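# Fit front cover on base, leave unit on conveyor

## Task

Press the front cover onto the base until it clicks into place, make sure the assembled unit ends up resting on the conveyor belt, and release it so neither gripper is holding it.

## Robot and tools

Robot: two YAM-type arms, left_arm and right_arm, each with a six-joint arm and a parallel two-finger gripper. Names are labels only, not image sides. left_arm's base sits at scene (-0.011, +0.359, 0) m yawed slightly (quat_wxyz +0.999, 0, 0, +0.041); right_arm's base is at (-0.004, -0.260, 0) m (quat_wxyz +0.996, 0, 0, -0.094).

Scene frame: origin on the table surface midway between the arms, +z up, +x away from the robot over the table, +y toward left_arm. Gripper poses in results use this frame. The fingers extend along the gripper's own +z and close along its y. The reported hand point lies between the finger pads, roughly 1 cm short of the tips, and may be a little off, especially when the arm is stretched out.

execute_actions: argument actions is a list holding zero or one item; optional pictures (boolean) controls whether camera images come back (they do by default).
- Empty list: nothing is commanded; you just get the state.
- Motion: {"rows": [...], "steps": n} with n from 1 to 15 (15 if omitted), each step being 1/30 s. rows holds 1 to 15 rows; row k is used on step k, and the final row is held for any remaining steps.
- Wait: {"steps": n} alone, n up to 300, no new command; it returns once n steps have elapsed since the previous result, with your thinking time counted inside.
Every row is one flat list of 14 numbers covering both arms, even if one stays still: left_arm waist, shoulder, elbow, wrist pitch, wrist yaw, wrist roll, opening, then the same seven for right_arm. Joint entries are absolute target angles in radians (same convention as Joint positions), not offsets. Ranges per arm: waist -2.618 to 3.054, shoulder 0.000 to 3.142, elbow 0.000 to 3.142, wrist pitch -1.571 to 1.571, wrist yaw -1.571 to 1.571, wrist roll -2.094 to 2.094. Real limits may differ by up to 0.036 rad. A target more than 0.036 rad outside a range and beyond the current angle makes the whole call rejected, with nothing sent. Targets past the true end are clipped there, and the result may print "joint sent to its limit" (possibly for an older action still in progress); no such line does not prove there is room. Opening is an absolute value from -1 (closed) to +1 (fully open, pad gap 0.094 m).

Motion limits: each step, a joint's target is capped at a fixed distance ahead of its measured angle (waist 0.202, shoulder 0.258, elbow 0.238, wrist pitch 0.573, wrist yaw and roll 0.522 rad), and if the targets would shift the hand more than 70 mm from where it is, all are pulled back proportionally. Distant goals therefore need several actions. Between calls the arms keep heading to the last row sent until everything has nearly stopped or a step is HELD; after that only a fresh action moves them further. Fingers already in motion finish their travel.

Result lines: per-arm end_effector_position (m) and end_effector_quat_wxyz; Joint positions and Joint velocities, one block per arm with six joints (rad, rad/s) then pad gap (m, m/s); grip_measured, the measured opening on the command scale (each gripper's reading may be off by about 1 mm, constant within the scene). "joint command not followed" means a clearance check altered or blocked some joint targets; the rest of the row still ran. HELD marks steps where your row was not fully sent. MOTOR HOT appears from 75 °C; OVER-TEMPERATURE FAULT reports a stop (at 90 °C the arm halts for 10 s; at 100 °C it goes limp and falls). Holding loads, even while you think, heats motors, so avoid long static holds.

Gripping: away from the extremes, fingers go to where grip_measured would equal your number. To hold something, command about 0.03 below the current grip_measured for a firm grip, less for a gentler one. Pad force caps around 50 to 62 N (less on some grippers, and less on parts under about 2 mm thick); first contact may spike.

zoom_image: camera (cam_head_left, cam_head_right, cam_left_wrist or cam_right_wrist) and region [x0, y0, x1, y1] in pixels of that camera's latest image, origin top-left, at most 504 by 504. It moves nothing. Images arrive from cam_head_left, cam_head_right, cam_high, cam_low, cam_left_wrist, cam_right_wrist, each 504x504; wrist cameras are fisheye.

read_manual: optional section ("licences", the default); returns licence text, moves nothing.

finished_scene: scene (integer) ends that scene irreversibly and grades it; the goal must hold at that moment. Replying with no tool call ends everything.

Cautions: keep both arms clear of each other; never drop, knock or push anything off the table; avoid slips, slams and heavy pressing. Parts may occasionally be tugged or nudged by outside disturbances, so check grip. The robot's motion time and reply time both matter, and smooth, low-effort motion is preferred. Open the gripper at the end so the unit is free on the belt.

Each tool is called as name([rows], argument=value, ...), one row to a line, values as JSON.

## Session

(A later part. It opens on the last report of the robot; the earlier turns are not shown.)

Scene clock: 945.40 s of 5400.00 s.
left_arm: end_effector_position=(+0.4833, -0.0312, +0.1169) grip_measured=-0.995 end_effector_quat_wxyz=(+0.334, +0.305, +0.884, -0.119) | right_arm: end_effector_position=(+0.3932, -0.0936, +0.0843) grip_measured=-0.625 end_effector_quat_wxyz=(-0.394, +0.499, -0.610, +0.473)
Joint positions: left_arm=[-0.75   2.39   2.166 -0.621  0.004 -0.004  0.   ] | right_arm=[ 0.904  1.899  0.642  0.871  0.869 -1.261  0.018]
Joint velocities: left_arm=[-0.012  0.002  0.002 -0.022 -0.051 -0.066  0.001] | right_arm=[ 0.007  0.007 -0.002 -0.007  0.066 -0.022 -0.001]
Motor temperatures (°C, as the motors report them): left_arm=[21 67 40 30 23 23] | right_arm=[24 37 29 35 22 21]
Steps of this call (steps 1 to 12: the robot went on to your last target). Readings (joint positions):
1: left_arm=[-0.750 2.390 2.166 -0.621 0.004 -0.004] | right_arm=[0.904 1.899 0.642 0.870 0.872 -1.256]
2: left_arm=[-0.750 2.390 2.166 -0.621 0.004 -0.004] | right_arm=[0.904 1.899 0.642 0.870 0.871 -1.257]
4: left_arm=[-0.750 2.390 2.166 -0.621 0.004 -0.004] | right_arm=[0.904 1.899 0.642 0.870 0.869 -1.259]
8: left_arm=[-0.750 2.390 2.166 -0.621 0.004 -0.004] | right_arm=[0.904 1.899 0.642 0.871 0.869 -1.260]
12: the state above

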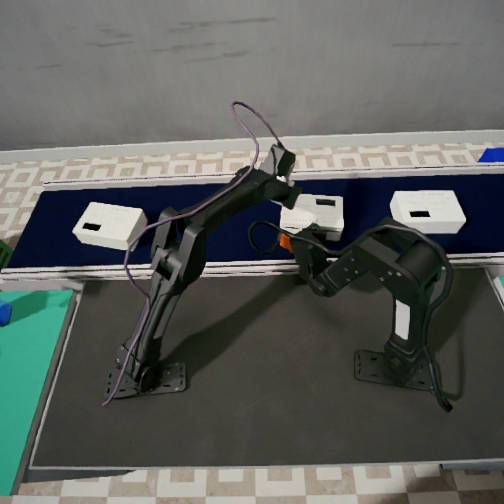

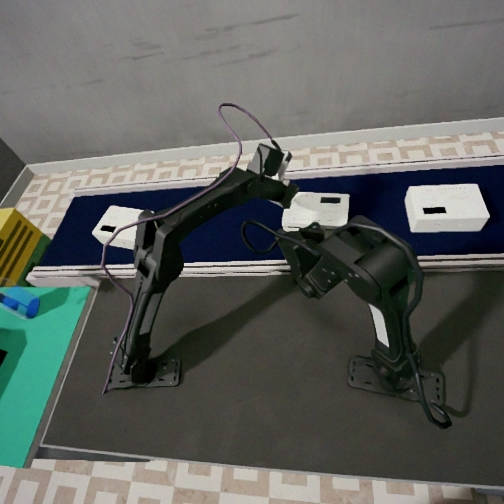

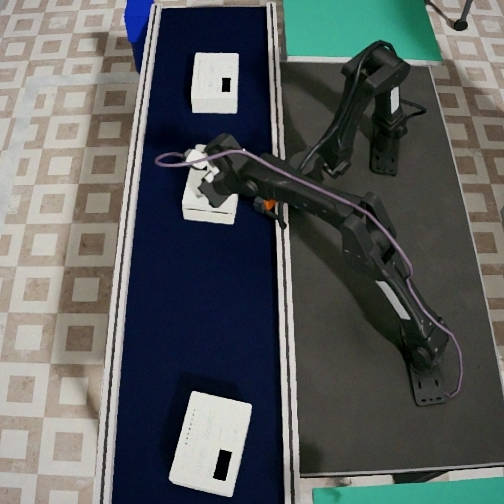

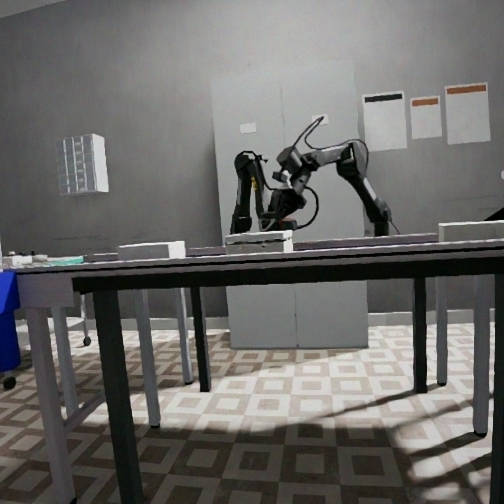

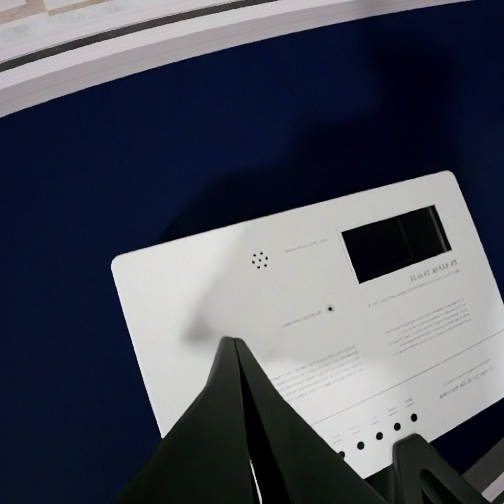

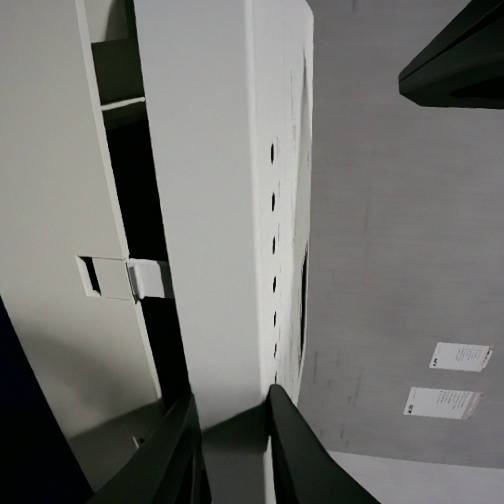

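execute_actions([
  {"rows":[[-0.73,2.32,2.12,-0.62,0,0,-1,0.897,1.866,0.632,0.912,0.867,-1.26,-0.66],[-0.71,2.26,2.06,-0.62,0,0,-1,0.897,1.866,0.632,0.918,0.867,-1.26,-0.66],[-0.69,2.19,1.99,-0.62,0,0,-1,0.897,1.866,0.632,0.924,0.867,-1.26,-0.66],[-0.66,2.12,1.92,-0.62,0,0,-1,0.897,1.866,0.632,0.924,0.867,-1.26,-0.66],[-0.63,2.05,1.85,-0.62,0,0,-1,0.897,1.866,0.632,0.924,0.867,-1.26,-0.66],[-0.60,1.98,1.78,-0.62,0,0,-1,0.897,1.866,0.632,0.924,0.867,-1.26,-0.66],[-0.56,1.91,1.71,-0.62,0,0,-1,0.897,1.866,0.632,0.924,0.867,-1.26,-0.66],[-0.52,1.84,1.64,-0.62,0,0,-1,0.897,1.866,0.632,0.924,0.867,-1.26,-0.66],[-0.48,1.77,1.57,-0.62,0,0,-1,0.897,1.866,0.632,0.924,0.867,-1.26,-0.66],[-0.44,1.70,1.50,-0.62,0,0,-1,0.897,1.866,0.632,0.924,0.867,-1.26,-0.66],[-0.40,1.63,1.43,-0.62,0,0,-1,0.897,1.866,0.632,0.924,0.867,-1.26,-0.66],[-0.36,1.56,1.36,-0.62,0,0,-1,0.897,1.866,0.632,0.924,0.867,-1.26,-0.66],[-0.32,1.49,1.29,-0.62,0,0,-1,0.897,1.866,0.632,0.924,0.867,-1.26,-0.66],[-0.28,1.42,1.22,-0.62,0,0,-1,0.897,1.866,0.632,0.924,0.867,-1.26,-0.66],[-0.24,1.35,1.15,-0.62,0,0,-1,0.897,1.866,0.632,0.924,0.867,-1.26,-0.66]],"steps":15},
], pictures=false)

execute_actions([
  {"rows":[[-0.2,1.28,1.08,-0.62,0,0,-1,0.897,1.866,0.632,0.924,0.867,-1.26,-0.66],[-0.17,1.21,1.01,-0.62,0,0,-1,0.897,1.866,0.632,0.924,0.867,-1.26,-0.66],[-0.14,1.14,0.94,-0.62,0,0,-1,0.897,1.866,0.632,0.924,0.867,-1.26,-0.66],[-0.11,1.07,0.87,-0.62,0,0,-1,0.897,1.866,0.632,0.924,0.867,-1.26,-0.66],[-0.08,1.0,0.8,-0.62,0,0,-1,0.897,1.866,0.632,0.924,0.867,-1.26,-0.66],[-0.05,0.94,0.74,-0.62,0,0,-1,0.897,1.866,0.632,0.924,0.867,-1.26,-0.66],[-0.02,0.88,0.68,-0.62,0,0,-1,0.897,1.866,0.632,0.924,0.867,-1.26,-0.66],[0,0.83,0.63,-0.62,0,0,-1,0.897,1.866,0.632,0.924,0.867,-1.26,-0.66],[0,0.8,0.6,-0.62,0,0,-1,0.897,1.866,0.632,0.924,0.867,-1.26,-0.66]],"steps":15},
])

zoom_image(camera="cam_high", region=[160, 130, 290, 240])

zoom_image(camera="cam_right_wrist", region=[30, 150, 280, 504])

Scene clock: 974.43 s of 5400.00 s.
left_arm: end_effector_position=(+0.4433, +0.2243, +0.1960) grip_measured=-0.995 end_effector_quat_wxyz=(+0.355, +0.133, +0.924, -0.055) | right_arm: end_effector_position=(+0.3942, -0.0922, +0.0871) grip_measured=-0.625 end_effector_quat_wxyz=(-0.401, +0.495, -0.610, +0.471)
Joint positions: left_arm=[-0.37   1.705  1.465 -0.596  0.005 -0.004  0.   ] | right_arm=[ 0.904  1.899  0.642  0.888  0.866 -1.261  0.018]
Joint velocities: left_arm=[ 1.35  -1.658 -1.614  0.095  0.007  0.066 -0.001] | right_arm=[ 0.007 -0.017  0.007  0.051  0.007  0.037  0.   ]
Motor temperatures (°C, as the motors report them): left_arm=[21 66 40 31 23 23] | right_arm=[24 38 27 36 22 21]
Steps of this call (steps 1 to 15: the robot went on to your last target; steps 16 to 90: nothing new was sent; then 25.53 s passed at rest; steps 91 to 105: all 15 steps of this action). Readings (joint positions):
91: left_arm=[-0.750 2.384 2.158 -0.618 0.004 -0.004] | right_arm=[0.904 1.899 0.642 0.871 0.869 -1.261]
92: left_arm=[-0.748 2.366 2.130 -0.612 0.004 -0.004] | right_arm=[0.904 1.899 0.642 0.873 0.869 -1.261]
94: left_arm=[-0.734 2.289 2.026 -0.612 0.005 -0.004] | right_arm=[0.904 1.899 0.642 0.878 0.868 -1.261]
98: left_arm=[-0.655 2.088 1.821 -0.617 0.007 -0.004] | right_arm=[0.904 1.899 0.642 0.885 0.866 -1.261]
105: the state above

Scene clock: 974.93 s of 5400.00 s.
left_arm: end_effector_position=(+0.2416, +0.3803, +0.1327) grip_measured=-0.995 end_effector_quat_wxyz=(+0.356, -0.039, +0.934, +0.016) | right_arm: end_effector_position=(+0.3942, -0.0922, +0.0872) grip_measured=-0.625 end_effector_quat_wxyz=(-0.401, +0.495, -0.610, +0.471)
Joint positions: left_arm=[-0.006  0.801  0.6   -0.642 -0.007 -0.004  0.   ] | right_arm=[ 0.904  1.899  0.642  0.889  0.866 -1.261  0.018]
Joint velocities: left_arm=[-0.007  0.002 -0.12  -0.037 -0.066 -0.037 -0.001] | right_arm=[ 0.002 -0.012 -0.012  0.037  0.037 -0.022 -0.   ]
Motor temperatures (°C, as the motors report them): left_arm=[21 65 40 31 23 23] | right_arm=[24 38 27 36 22 21]
Steps of this call (steps 1 to 15: all 15 steps of this action). Readings (joint positions):
1: left_arm=[-0.322 1.645 1.408 -0.593 0.004 -0.004] | right_arm=[0.904 1.899 0.642 0.888 0.866 -1.261]
2: left_arm=[-0.274 1.582 1.347 -0.590 0.003 -0.004] | right_arm=[0.904 1.899 0.642 0.888 0.866 -1.261]
4: left_arm=[-0.182 1.440 1.212 -0.585 -0.001 -0.004] | right_arm=[0.904 1.899 0.642 0.889 0.866 -1.261]
8: left_arm=[-0.041 1.098 0.907 -0.586 -0.007 -0.004] | right_arm=[0.904 1.899 0.642 0.889 0.866 -1.261]
15: the state above

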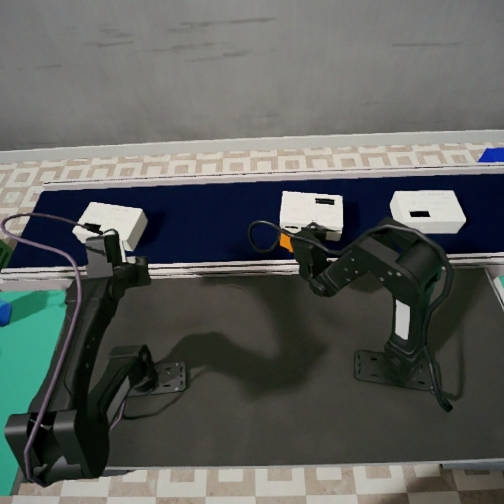

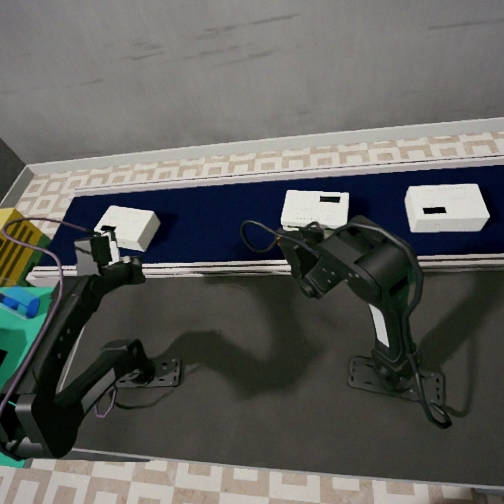

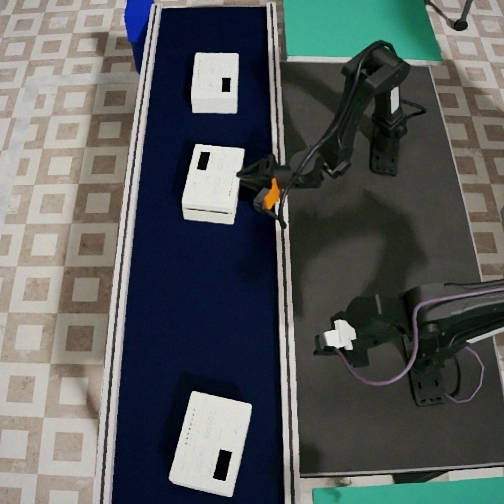

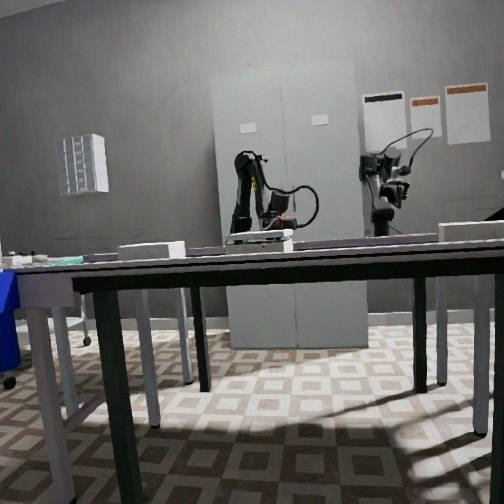

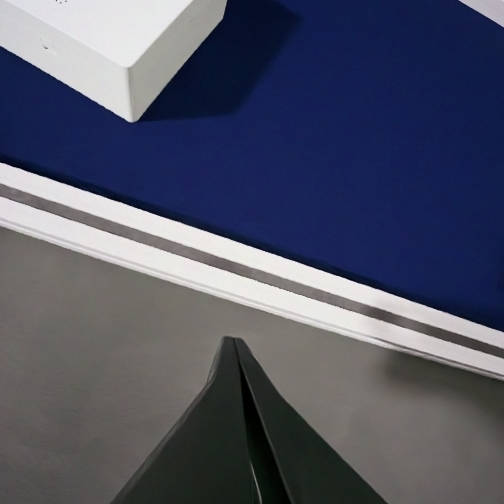

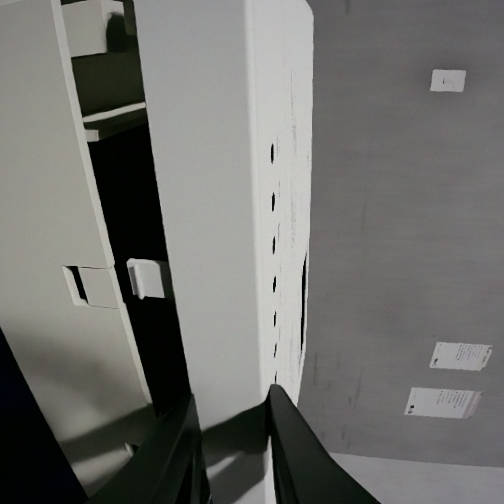

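Region (160, 130, 290, 240) of cam_high's 504x504 image, scaled by 3.877, with more detail than that image has; it fills the top 426 rows of this view, and the rest is white.

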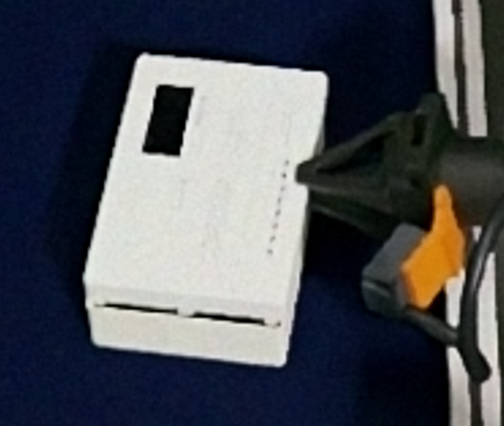

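Region (30, 150, 280, 504) of cam_right_wrist's 504x504 image, scaled by 1.424, with more detail than that image has; it fills the left 356 columns of this view, and the rest is white.

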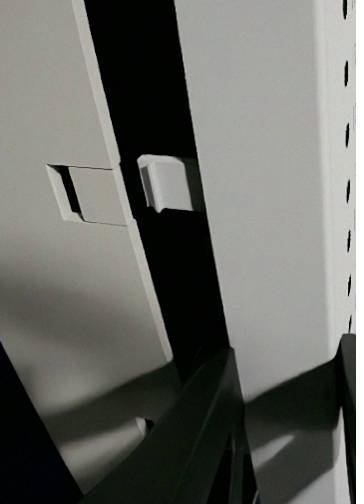

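execute_actions([
  {"rows":[[0,0.8,0.6,-0.62,0,0,-1,0.894,1.89,0.632,0.924,0.867,-1.26,-0.66],[0,0.8,0.6,-0.62,0,0,-1,0.894,1.90,0.632,0.924,0.867,-1.26,-0.66],[0,0.8,0.6,-0.62,0,0,-1,0.894,1.904,0.632,0.924,0.867,-1.26,-0.66],[0,0.8,0.6,-0.62,0,0,-1,0.894,1.908,0.632,0.924,0.867,-1.26,-0.66],[0,0.8,0.6,-0.62,0,0,-1,0.894,1.911,0.632,0.924,0.867,-1.26,-0.66],[0,0.8,0.6,-0.62,0,0,-1,0.894,1.914,0.632,0.924,0.867,-1.26,-0.66],[0,0.8,0.6,-0.62,0,0,-1,0.894,1.917,0.632,0.924,0.867,-1.26,-0.66]],"steps":15},
])

zoom_image(camera="cam_low", region=[200, 200, 320, 270])

zoom_image(camera="cam_right_wrist", region=[30, 150, 280, 504])

Scene clock: 990.03 s of 5400.00 s.
left_arm: end_effector_position=(+0.2440, +0.3803, +0.1345) grip_measured=-0.995 end_effector_quat_wxyz=(+0.362, -0.038, +0.931, +0.016) | right_arm: end_effector_position=(+0.3946, -0.0927, +0.0844) grip_measured=-0.625 end_effector_quat_wxyz=(-0.400, +0.495, -0.610, +0.472)
Joint positions: left_arm=[-0.006  0.801  0.599 -0.627 -0.006 -0.004  0.   ] | right_arm=[ 0.902  1.909  0.642  0.896  0.865 -1.261  0.018]
Joint velocities: left_arm=[ 0.012  0.017  0.007 -0.022  0.037  0.007 -0.   ] | right_arm=[ 0.002  0.002 -0.007 -0.037  0.007  0.11   0.   ]
Motor temperatures (°C, as the motors report them): left_arm=[21 53 38 31 23 23] | right_arm=[24 38 27 36 22 21]
Steps of this call (steps 1 to 30: the robot went on to your last target; steps 31 to 90: nothing new was sent; then 11.60 s passed at rest; steps 91 to 105: all 15 steps of this action). Readings (joint positions):
91: left_arm=[-0.006 0.801 0.599 -0.627 -0.006 -0.004] | right_arm=[0.904 1.899 0.642 0.889 0.866 -1.261]
92: left_arm=[-0.006 0.801 0.599 -0.627 -0.006 -0.004] | right_arm=[0.904 1.899 0.642 0.889 0.866 -1.261]
94: left_arm=[-0.006 0.801 0.599 -0.627 -0.006 -0.004] | right_arm=[0.904 1.899 0.642 0.889 0.866 -1.261]
98: left_arm=[-0.006 0.801 0.599 -0.627 -0.006 -0.004] | right_arm=[0.904 1.902 0.642 0.891 0.866 -1.261]
105: the state above

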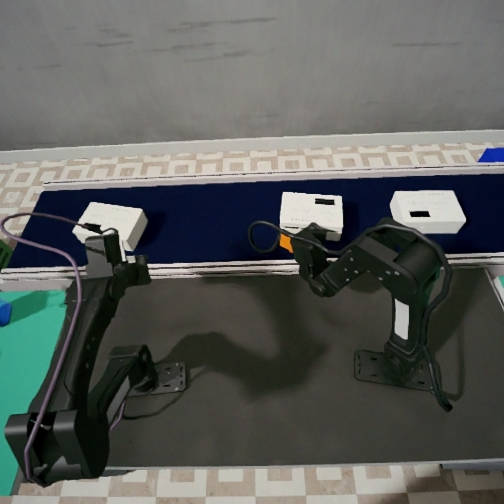

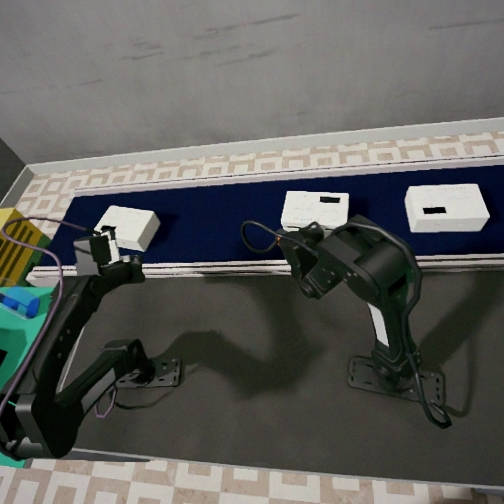

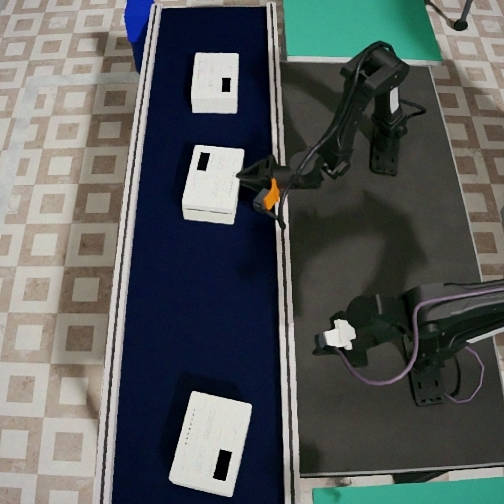

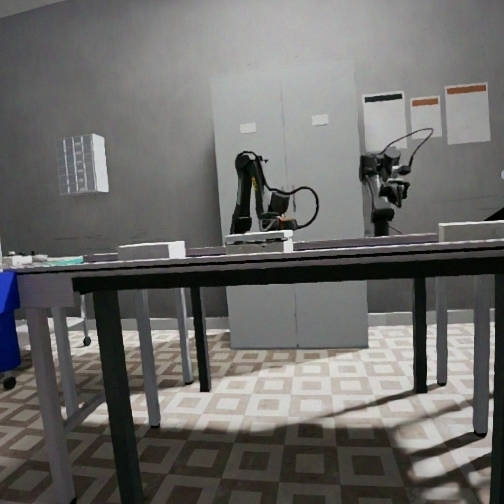

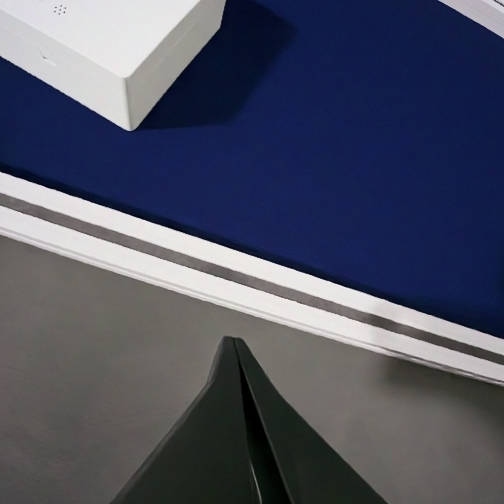

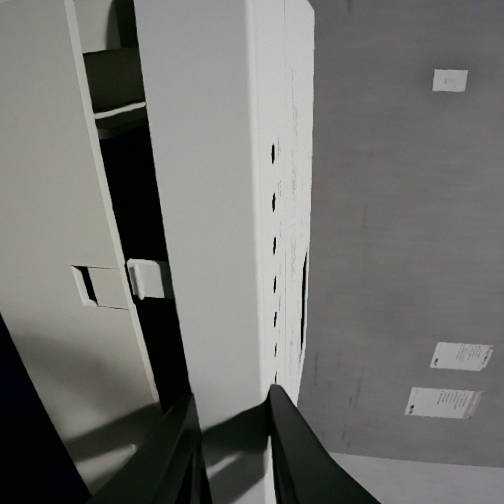

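Region (200, 200, 320, 270) of cam_low's 504x504 image, scaled by 4.200, with more detail than that image has; it fills the top 294 rows of this view, and the rest is white.

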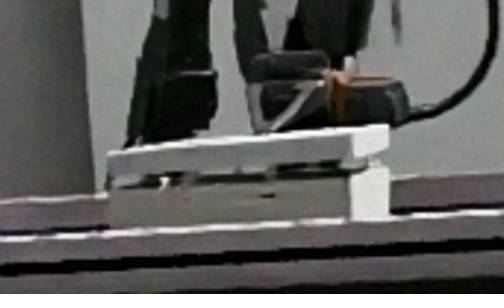

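Region (30, 150, 280, 504) of cam_right_wrist's 504x504 image, scaled by 1.424, with more detail than that image has; it fills the left 356 columns of this view, and the rest is white.

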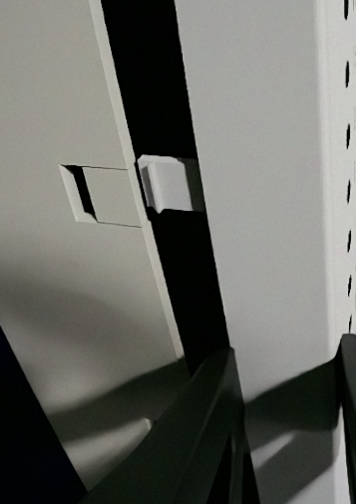

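execute_actions([
  {"rows":[[0,0.8,0.6,-0.62,0,0,-1,0.894,1.92,0.632,0.915,0.867,-1.26,-0.66],[0,0.8,0.6,-0.62,0,0,-1,0.894,1.922,0.632,0.915,0.867,-1.26,-0.66],[0,0.8,0.6,-0.62,0,0,-1,0.894,1.924,0.632,0.915,0.867,-1.26,-0.66],[0,0.8,0.6,-0.62,0,0,-1,0.894,1.926,0.632,0.915,0.867,-1.26,-0.66]],"steps":15},
])

zoom_image(camera="cam_low", region=[200, 200, 320, 270])

zoom_image(camera="cam_right_wrist", region=[30, 150, 280, 504])

Scene clock: 997.37 s of 5400.00 s.
left_arm: end_effector_position=(+0.2440, +0.3803, +0.1345) grip_measured=-0.995 end_effector_quat_wxyz=(+0.362, -0.038, +0.931, +0.016) | right_arm: end_effector_position=(+0.3946, -0.0927, +0.0844) grip_measured=-0.625 end_effector_quat_wxyz=(-0.400, +0.495, -0.610, +0.472)
Joint positions: left_arm=[-0.006  0.801  0.599 -0.627 -0.006 -0.004  0.   ] | right_arm=[ 0.902  1.909  0.642  0.896  0.865 -1.261  0.018]
Joint velocities: left_arm=[ 0.017  0.007  0.007  0.037 -0.037  0.066 -0.002] | right_arm=[ 0.012 -0.007 -0.022  0.007 -0.037 -0.022  0.001]
Motor temperatures (°C, as the motors report them): left_arm=[21 51 38 32 23 23] | right_arm=[24 37 27 36 22 21]
Steps of this call (steps 1 to 15: the robot went on to your last target; steps 16 to 90: nothing new was sent; then 3.83 s passed at rest; steps 91 to 105: all 15 steps of this action). Readings (joint positions):
91: left_arm=[-0.006 0.801 0.599 -0.627 -0.006 -0.004] | right_arm=[0.902 1.909 0.642 0.896 0.865 -1.261]
92: left_arm=[-0.006 0.801 0.599 -0.627 -0.006 -0.004] | right_arm=[0.902 1.909 0.642 0.896 0.865 -1.261]
94: left_arm=[-0.006 0.801 0.599 -0.627 -0.006 -0.004] | right_arm=[0.902 1.909 0.642 0.896 0.865 -1.261]
98: left_arm=[-0.006 0.801 0.599 -0.627 -0.006 -0.004] | right_arm=[0.902 1.909 0.642 0.896 0.865 -1.261]
105: the state above

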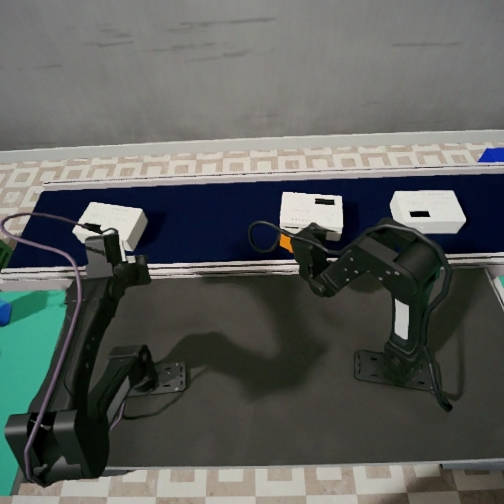

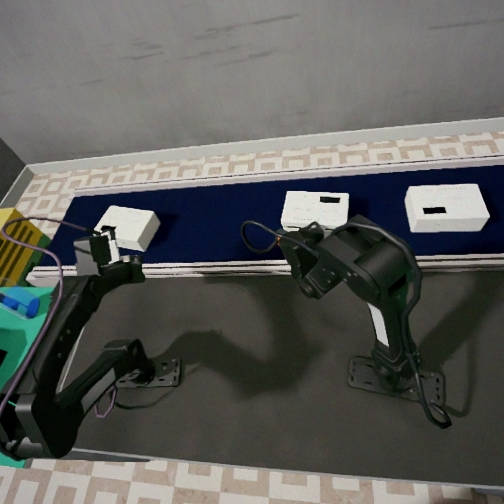

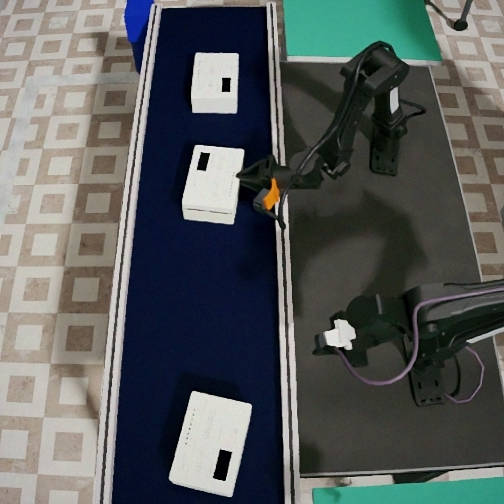

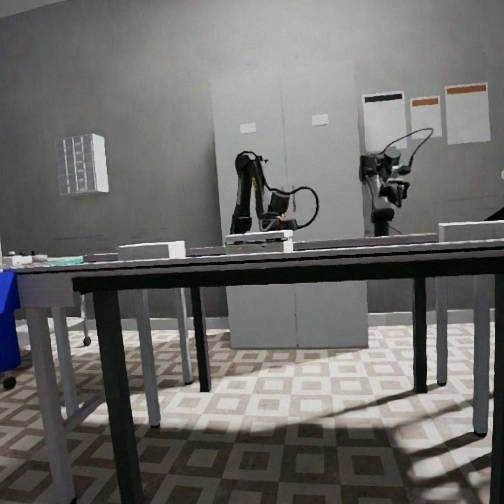

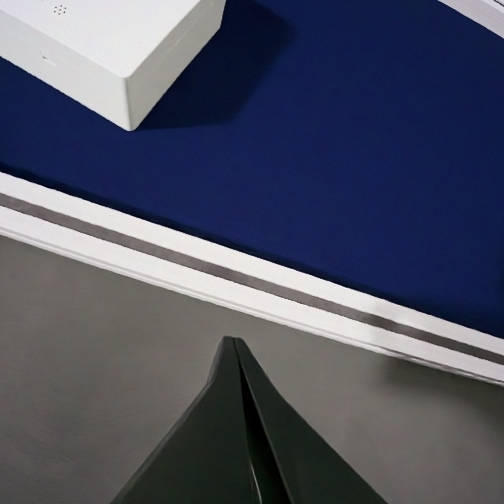

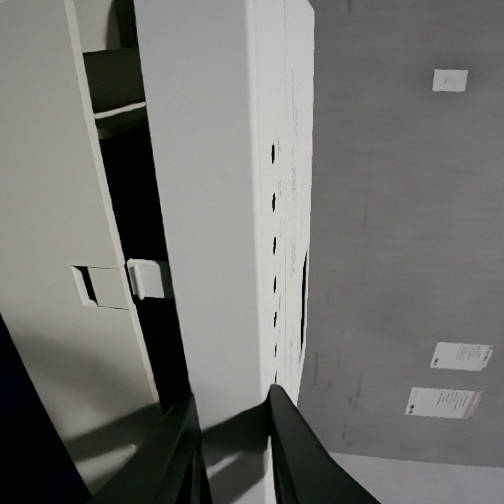

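Region (200, 200, 320, 270) of cam_low's 504x504 image, scaled by 4.200, with more detail than that image has; it fills the top 294 rows of this view, and the rest is white.

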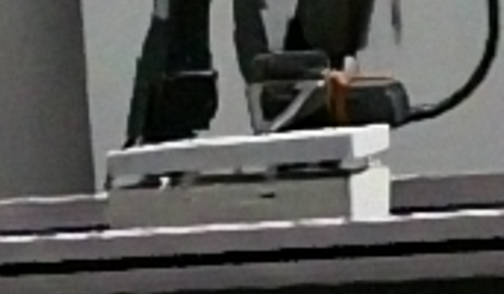

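Region (30, 150, 280, 504) of cam_right_wrist's 504x504 image, scaled by 1.424, with more detail than that image has; it fills the left 356 columns of this view, and the rest is white.

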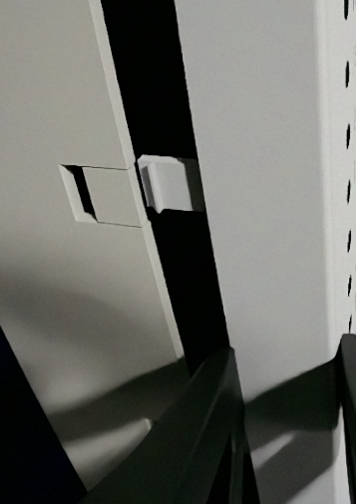

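execute_actions([
  {"rows":[[0,0.8,0.6,-0.62,0,0,-1,0.894,1.93,0.632,0.915,0.867,-1.26,-0.66],[0,0.8,0.6,-0.62,0,0,-1,0.894,1.933,0.632,0.915,0.867,-1.26,-0.66],[0,0.8,0.6,-0.62,0,0,-1,0.894,1.933,0.632,0.915,0.867,-1.26,-0.66],[0,0.8,0.6,-0.62,0,0,-1,0.894,1.93,0.632,0.915,0.867,-1.26,-0.66]],"steps":15},
])

zoom_image(camera="cam_low", region=[200, 200, 320, 270])

zoom_image(camera="cam_right_wrist", region=[30, 150, 280, 504])

Scene clock: 1009.30 s of 5400.00 s.
left_arm: end_effector_position=(+0.2440, +0.3803, +0.1345) grip_measured=-0.995 end_effector_quat_wxyz=(+0.362, -0.038, +0.931, +0.016) | right_arm: end_effector_position=(+0.3949, -0.0925, +0.0837) grip_measured=-0.625 end_effector_quat_wxyz=(-0.401, +0.494, -0.610, +0.472)
Joint positions: left_arm=[-0.006  0.801  0.599 -0.627 -0.006 -0.004  0.   ] | right_arm=[ 0.902  1.915  0.642  0.905  0.866 -1.262  0.018]
Joint velocities: left_arm=[-0.002  0.002 -0.007  0.007  0.007  0.037 -0.   ] | right_arm=[ 0.002 -0.007  0.017 -0.007  0.051  0.007 -0.001]
Motor temperatures (°C, as the motors report them): left_arm=[21 48 38 32 23 23] | right_arm=[24 36 27 36 22 21]
Steps of this call (steps 1 to 15: the robot went on to your last target; steps 16 to 90: nothing new was sent; then 8.43 s passed at rest; steps 91 to 105: all 15 steps of this action). Readings (joint positions):
91: left_arm=[-0.006 0.801 0.599 -0.627 -0.006 -0.004] | right_arm=[0.902 1.910 0.642 0.896 0.865 -1.261]
92: left_arm=[-0.006 0.801 0.599 -0.627 -0.006 -0.004] | right_arm=[0.902 1.912 0.642 0.899 0.865 -1.261]
94: left_arm=[-0.006 0.801 0.599 -0.627 -0.006 -0.004] | right_arm=[0.902 1.914 0.642 0.904 0.866 -1.261]
98: left_arm=[-0.006 0.801 0.599 -0.627 -0.006 -0.004] | right_arm=[0.902 1.915 0.642 0.905 0.866 -1.262]
105: the state above

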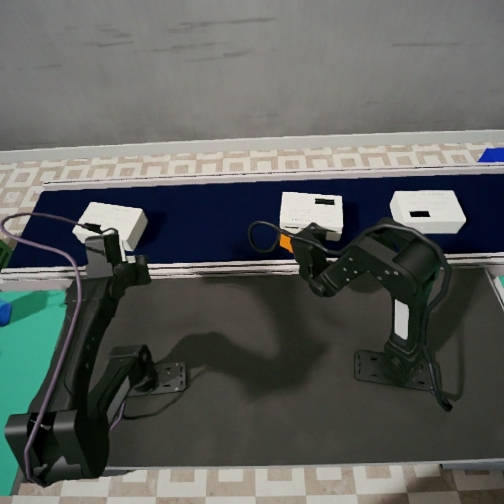

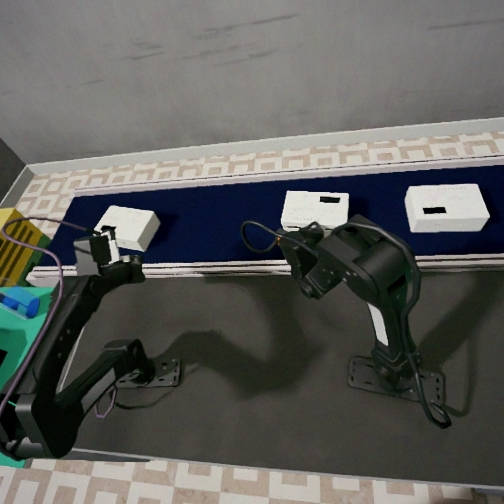

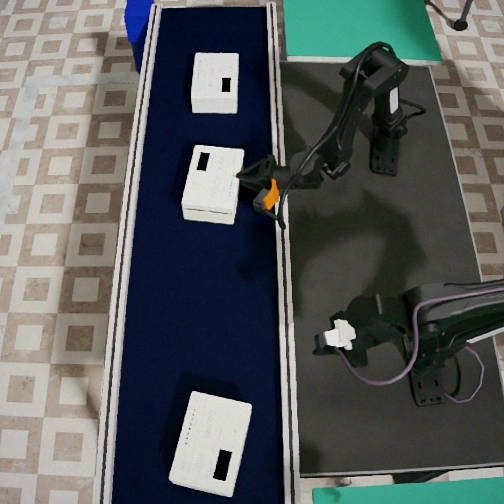

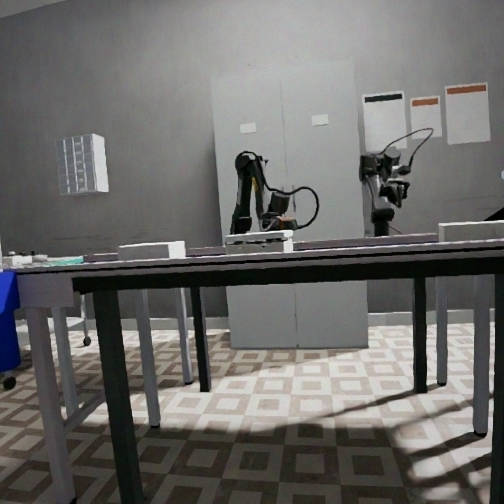

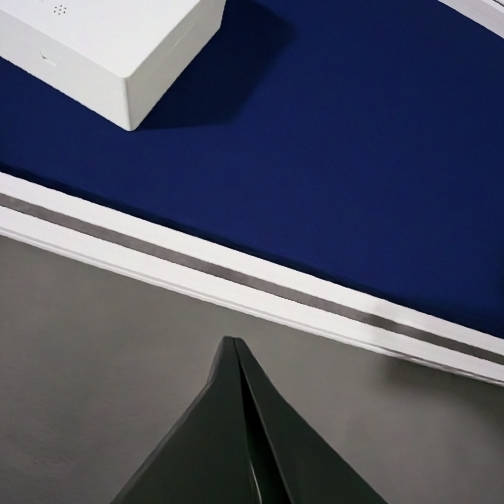

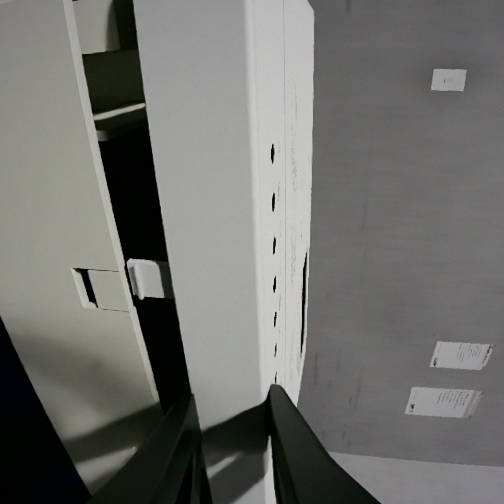

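Region (200, 200, 320, 270) of cam_low's 504x504 image, scaled by 4.200, with more detail than that image has; it fills the top 294 rows of this view, and the rest is white.

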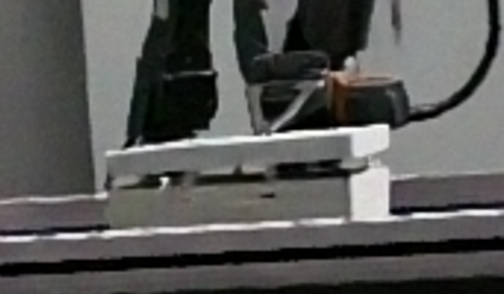

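Region (30, 150, 280, 504) of cam_right_wrist's 504x504 image, scaled by 1.424, with more detail than that image has; it fills the left 356 columns of this view, and the rest is white.

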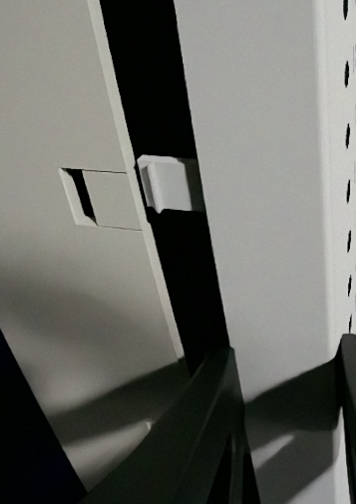

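execute_actions([
  {"rows":[[0,0.8,0.6,-0.62,0,0,-1,0.894,1.90,0.632,0.915,0.867,-1.26,-0.66],[0,0.8,0.6,-0.62,0,0,-1,0.894,1.89,0.632,0.915,0.867,-1.26,-0.66],[0,0.8,0.6,-0.62,0,0,-1,0.894,1.884,0.632,0.915,0.867,-1.26,-0.66],[0,0.8,0.6,-0.62,0,0,-1,0.894,1.88,0.632,0.915,0.867,-1.26,-0.66],[0,0.8,0.6,-0.62,0,0,-1,0.894,1.876,0.632,0.915,0.867,-1.26,-0.66],[0,0.8,0.6,-0.62,0,0,-1,0.894,1.876,0.632,0.915,0.867,-1.26,-0.66],[0,0.8,0.6,-0.62,0,0,-1,0.894,1.876,0.632,0.915,0.867,-1.26,-0.66],[0,0.8,0.6,-0.62,0,0,-1,0.894,1.876,0.632,0.915,0.867,-1.26,-0.66],[0,0.8,0.6,-0.62,0,0,-1,0.892,1.876,0.632,0.915,0.873,-1.26,-0.66],[0,0.8,0.6,-0.62,0,0,-1,0.891,1.876,0.632,0.915,0.878,-1.26,-0.66]],"steps":15},
], pictures=false)

execute_actions([
  {"steps":10},
])

zoom_image(camera="cam_right_wrist", region=[30, 0, 330, 400])

Scene clock: 1024.47 s of 5400.00 s.
left_arm: end_effector_position=(+0.2440, +0.3803, +0.1345) grip_measured=-0.995 end_effector_quat_wxyz=(+0.362, -0.038, +0.931, +0.016) | right_arm: end_effector_position=(+0.3955, -0.0938, +0.0856) grip_measured=-0.625 end_effector_quat_wxyz=(-0.402, +0.492, -0.611, +0.473)
Joint positions: left_arm=[-0.006  0.801  0.599 -0.627 -0.006 -0.004  0.   ] | right_arm=[ 0.899  1.909  0.642  0.903  0.866 -1.262  0.018]
Joint velocities: left_arm=[-0.027 -0.002 -0.007 -0.037 -0.022 -0.037 -0.001] | right_arm=[-0.002 -0.007 -0.002 -0.051  0.007 -0.007 -0.002]
Motor temperatures (°C, as the motors report them): left_arm=[21 46 38 32 23 23] | right_arm=[24 35 27 36 22 21]
Steps of this call (steps 1 to 15: the robot went on to your last target; steps 16 to 90: nothing new was sent; then 11.67 s passed at rest; steps 91 to 105: all 15 steps of this action). Readings (joint positions):
91: left_arm=[-0.006 0.801 0.599 -0.627 -0.006 -0.004] | right_arm=[0.902 1.915 0.642 0.905 0.866 -1.262]
92: left_arm=[-0.006 0.801 0.599 -0.627 -0.006 -0.004] | right_arm=[0.902 1.915 0.642 0.905 0.866 -1.262]
94: left_arm=[-0.006 0.801 0.599 -0.627 -0.006 -0.004] | right_arm=[0.902 1.915 0.642 0.905 0.866 -1.262]
98: left_arm=[-0.006 0.801 0.599 -0.627 -0.006 -0.004] | right_arm=[0.902 1.910 0.642 0.904 0.866 -1.262]
105: the state above

Scene clock: 1024.80 s of 5400.00 s.
left_arm: end_effector_position=(+0.2440, +0.3803, +0.1345) grip_measured=-0.995 end_effector_quat_wxyz=(+0.362, -0.038, +0.931, +0.016) | right_arm: end_effector_position=(+0.3956, -0.0939, +0.0856) grip_measured=-0.625 end_effector_quat_wxyz=(-0.402, +0.492, -0.611, +0.473)
Joint positions: left_arm=[-0.006  0.801  0.599 -0.627 -0.006 -0.004  0.   ] | right_arm=[ 0.898  1.909  0.642  0.903  0.866 -1.262  0.018]
Joint velocities: left_arm=[ 0.012 -0.017  0.022  0.037 -0.051  0.022 -0.   ] | right_arm=[ 0.007  0.012 -0.007  0.037 -0.022 -0.081 -0.001]
Motor temperatures (°C, as the motors report them): left_arm=[21 46 38 32 23 23] | right_arm=[24 35 27 36 22 21]
Steps of this call (steps 1 to 10: the robot went on to your last target). Readings (joint positions):
1: left_arm=[-0.006 0.801 0.599 -0.627 -0.006 -0.004] | right_arm=[0.898 1.909 0.642 0.903 0.866 -1.262]
2: left_arm=[-0.006 0.801 0.599 -0.627 -0.006 -0.004] | right_arm=[0.898 1.909 0.642 0.903 0.866 -1.262]
4: left_arm=[-0.006 0.801 0.599 -0.627 -0.006 -0.004] | right_arm=[0.898 1.909 0.642 0.903 0.866 -1.262]
8: left_arm=[-0.006 0.801 0.599 -0.627 -0.006 -0.004] | right_arm=[0.898 1.909 0.642 0.903 0.866 -1.262]
10: the state above

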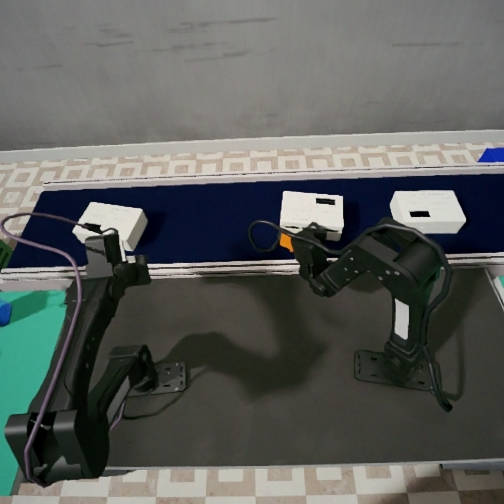

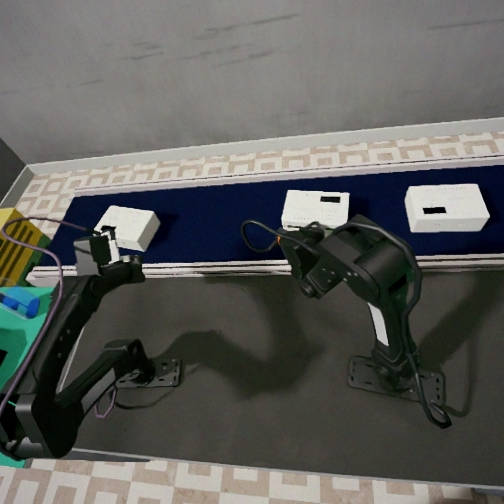

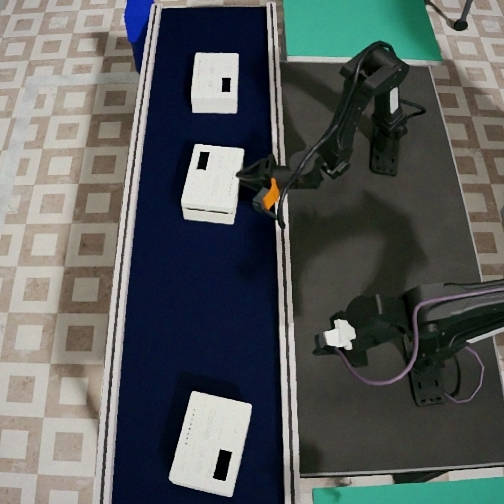

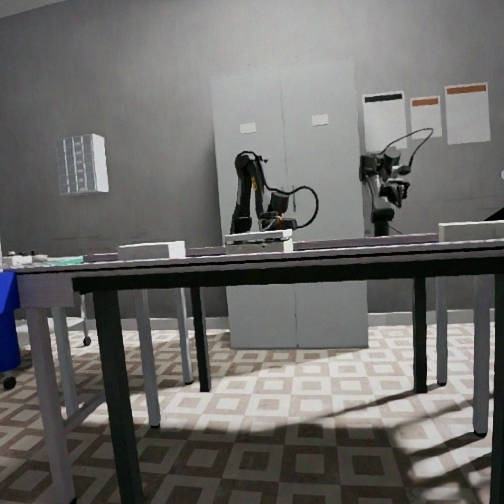

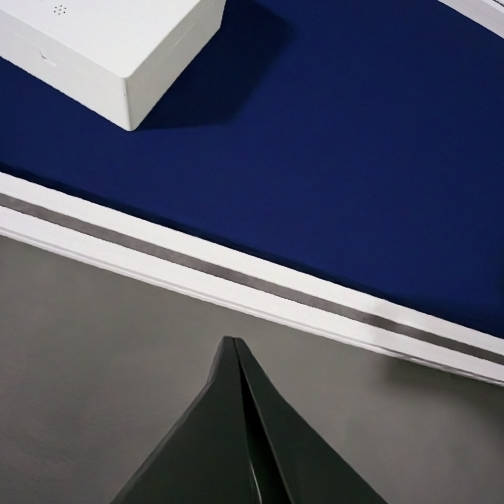

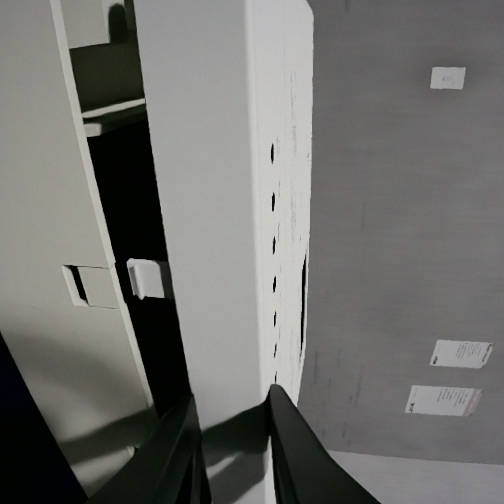

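Region (30, 0, 330, 400) of cam_right_wrist's 504x504 image, scaled by 1.260, with more detail than that image has; it fills the left 378 columns of this view, and the rest is white.

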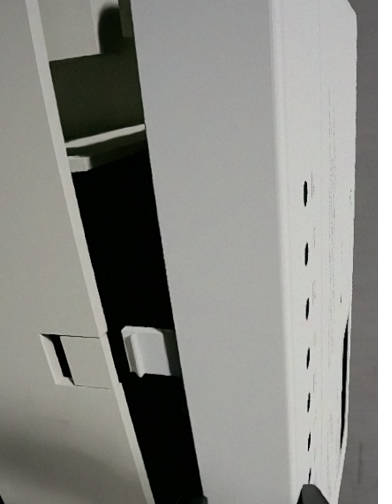

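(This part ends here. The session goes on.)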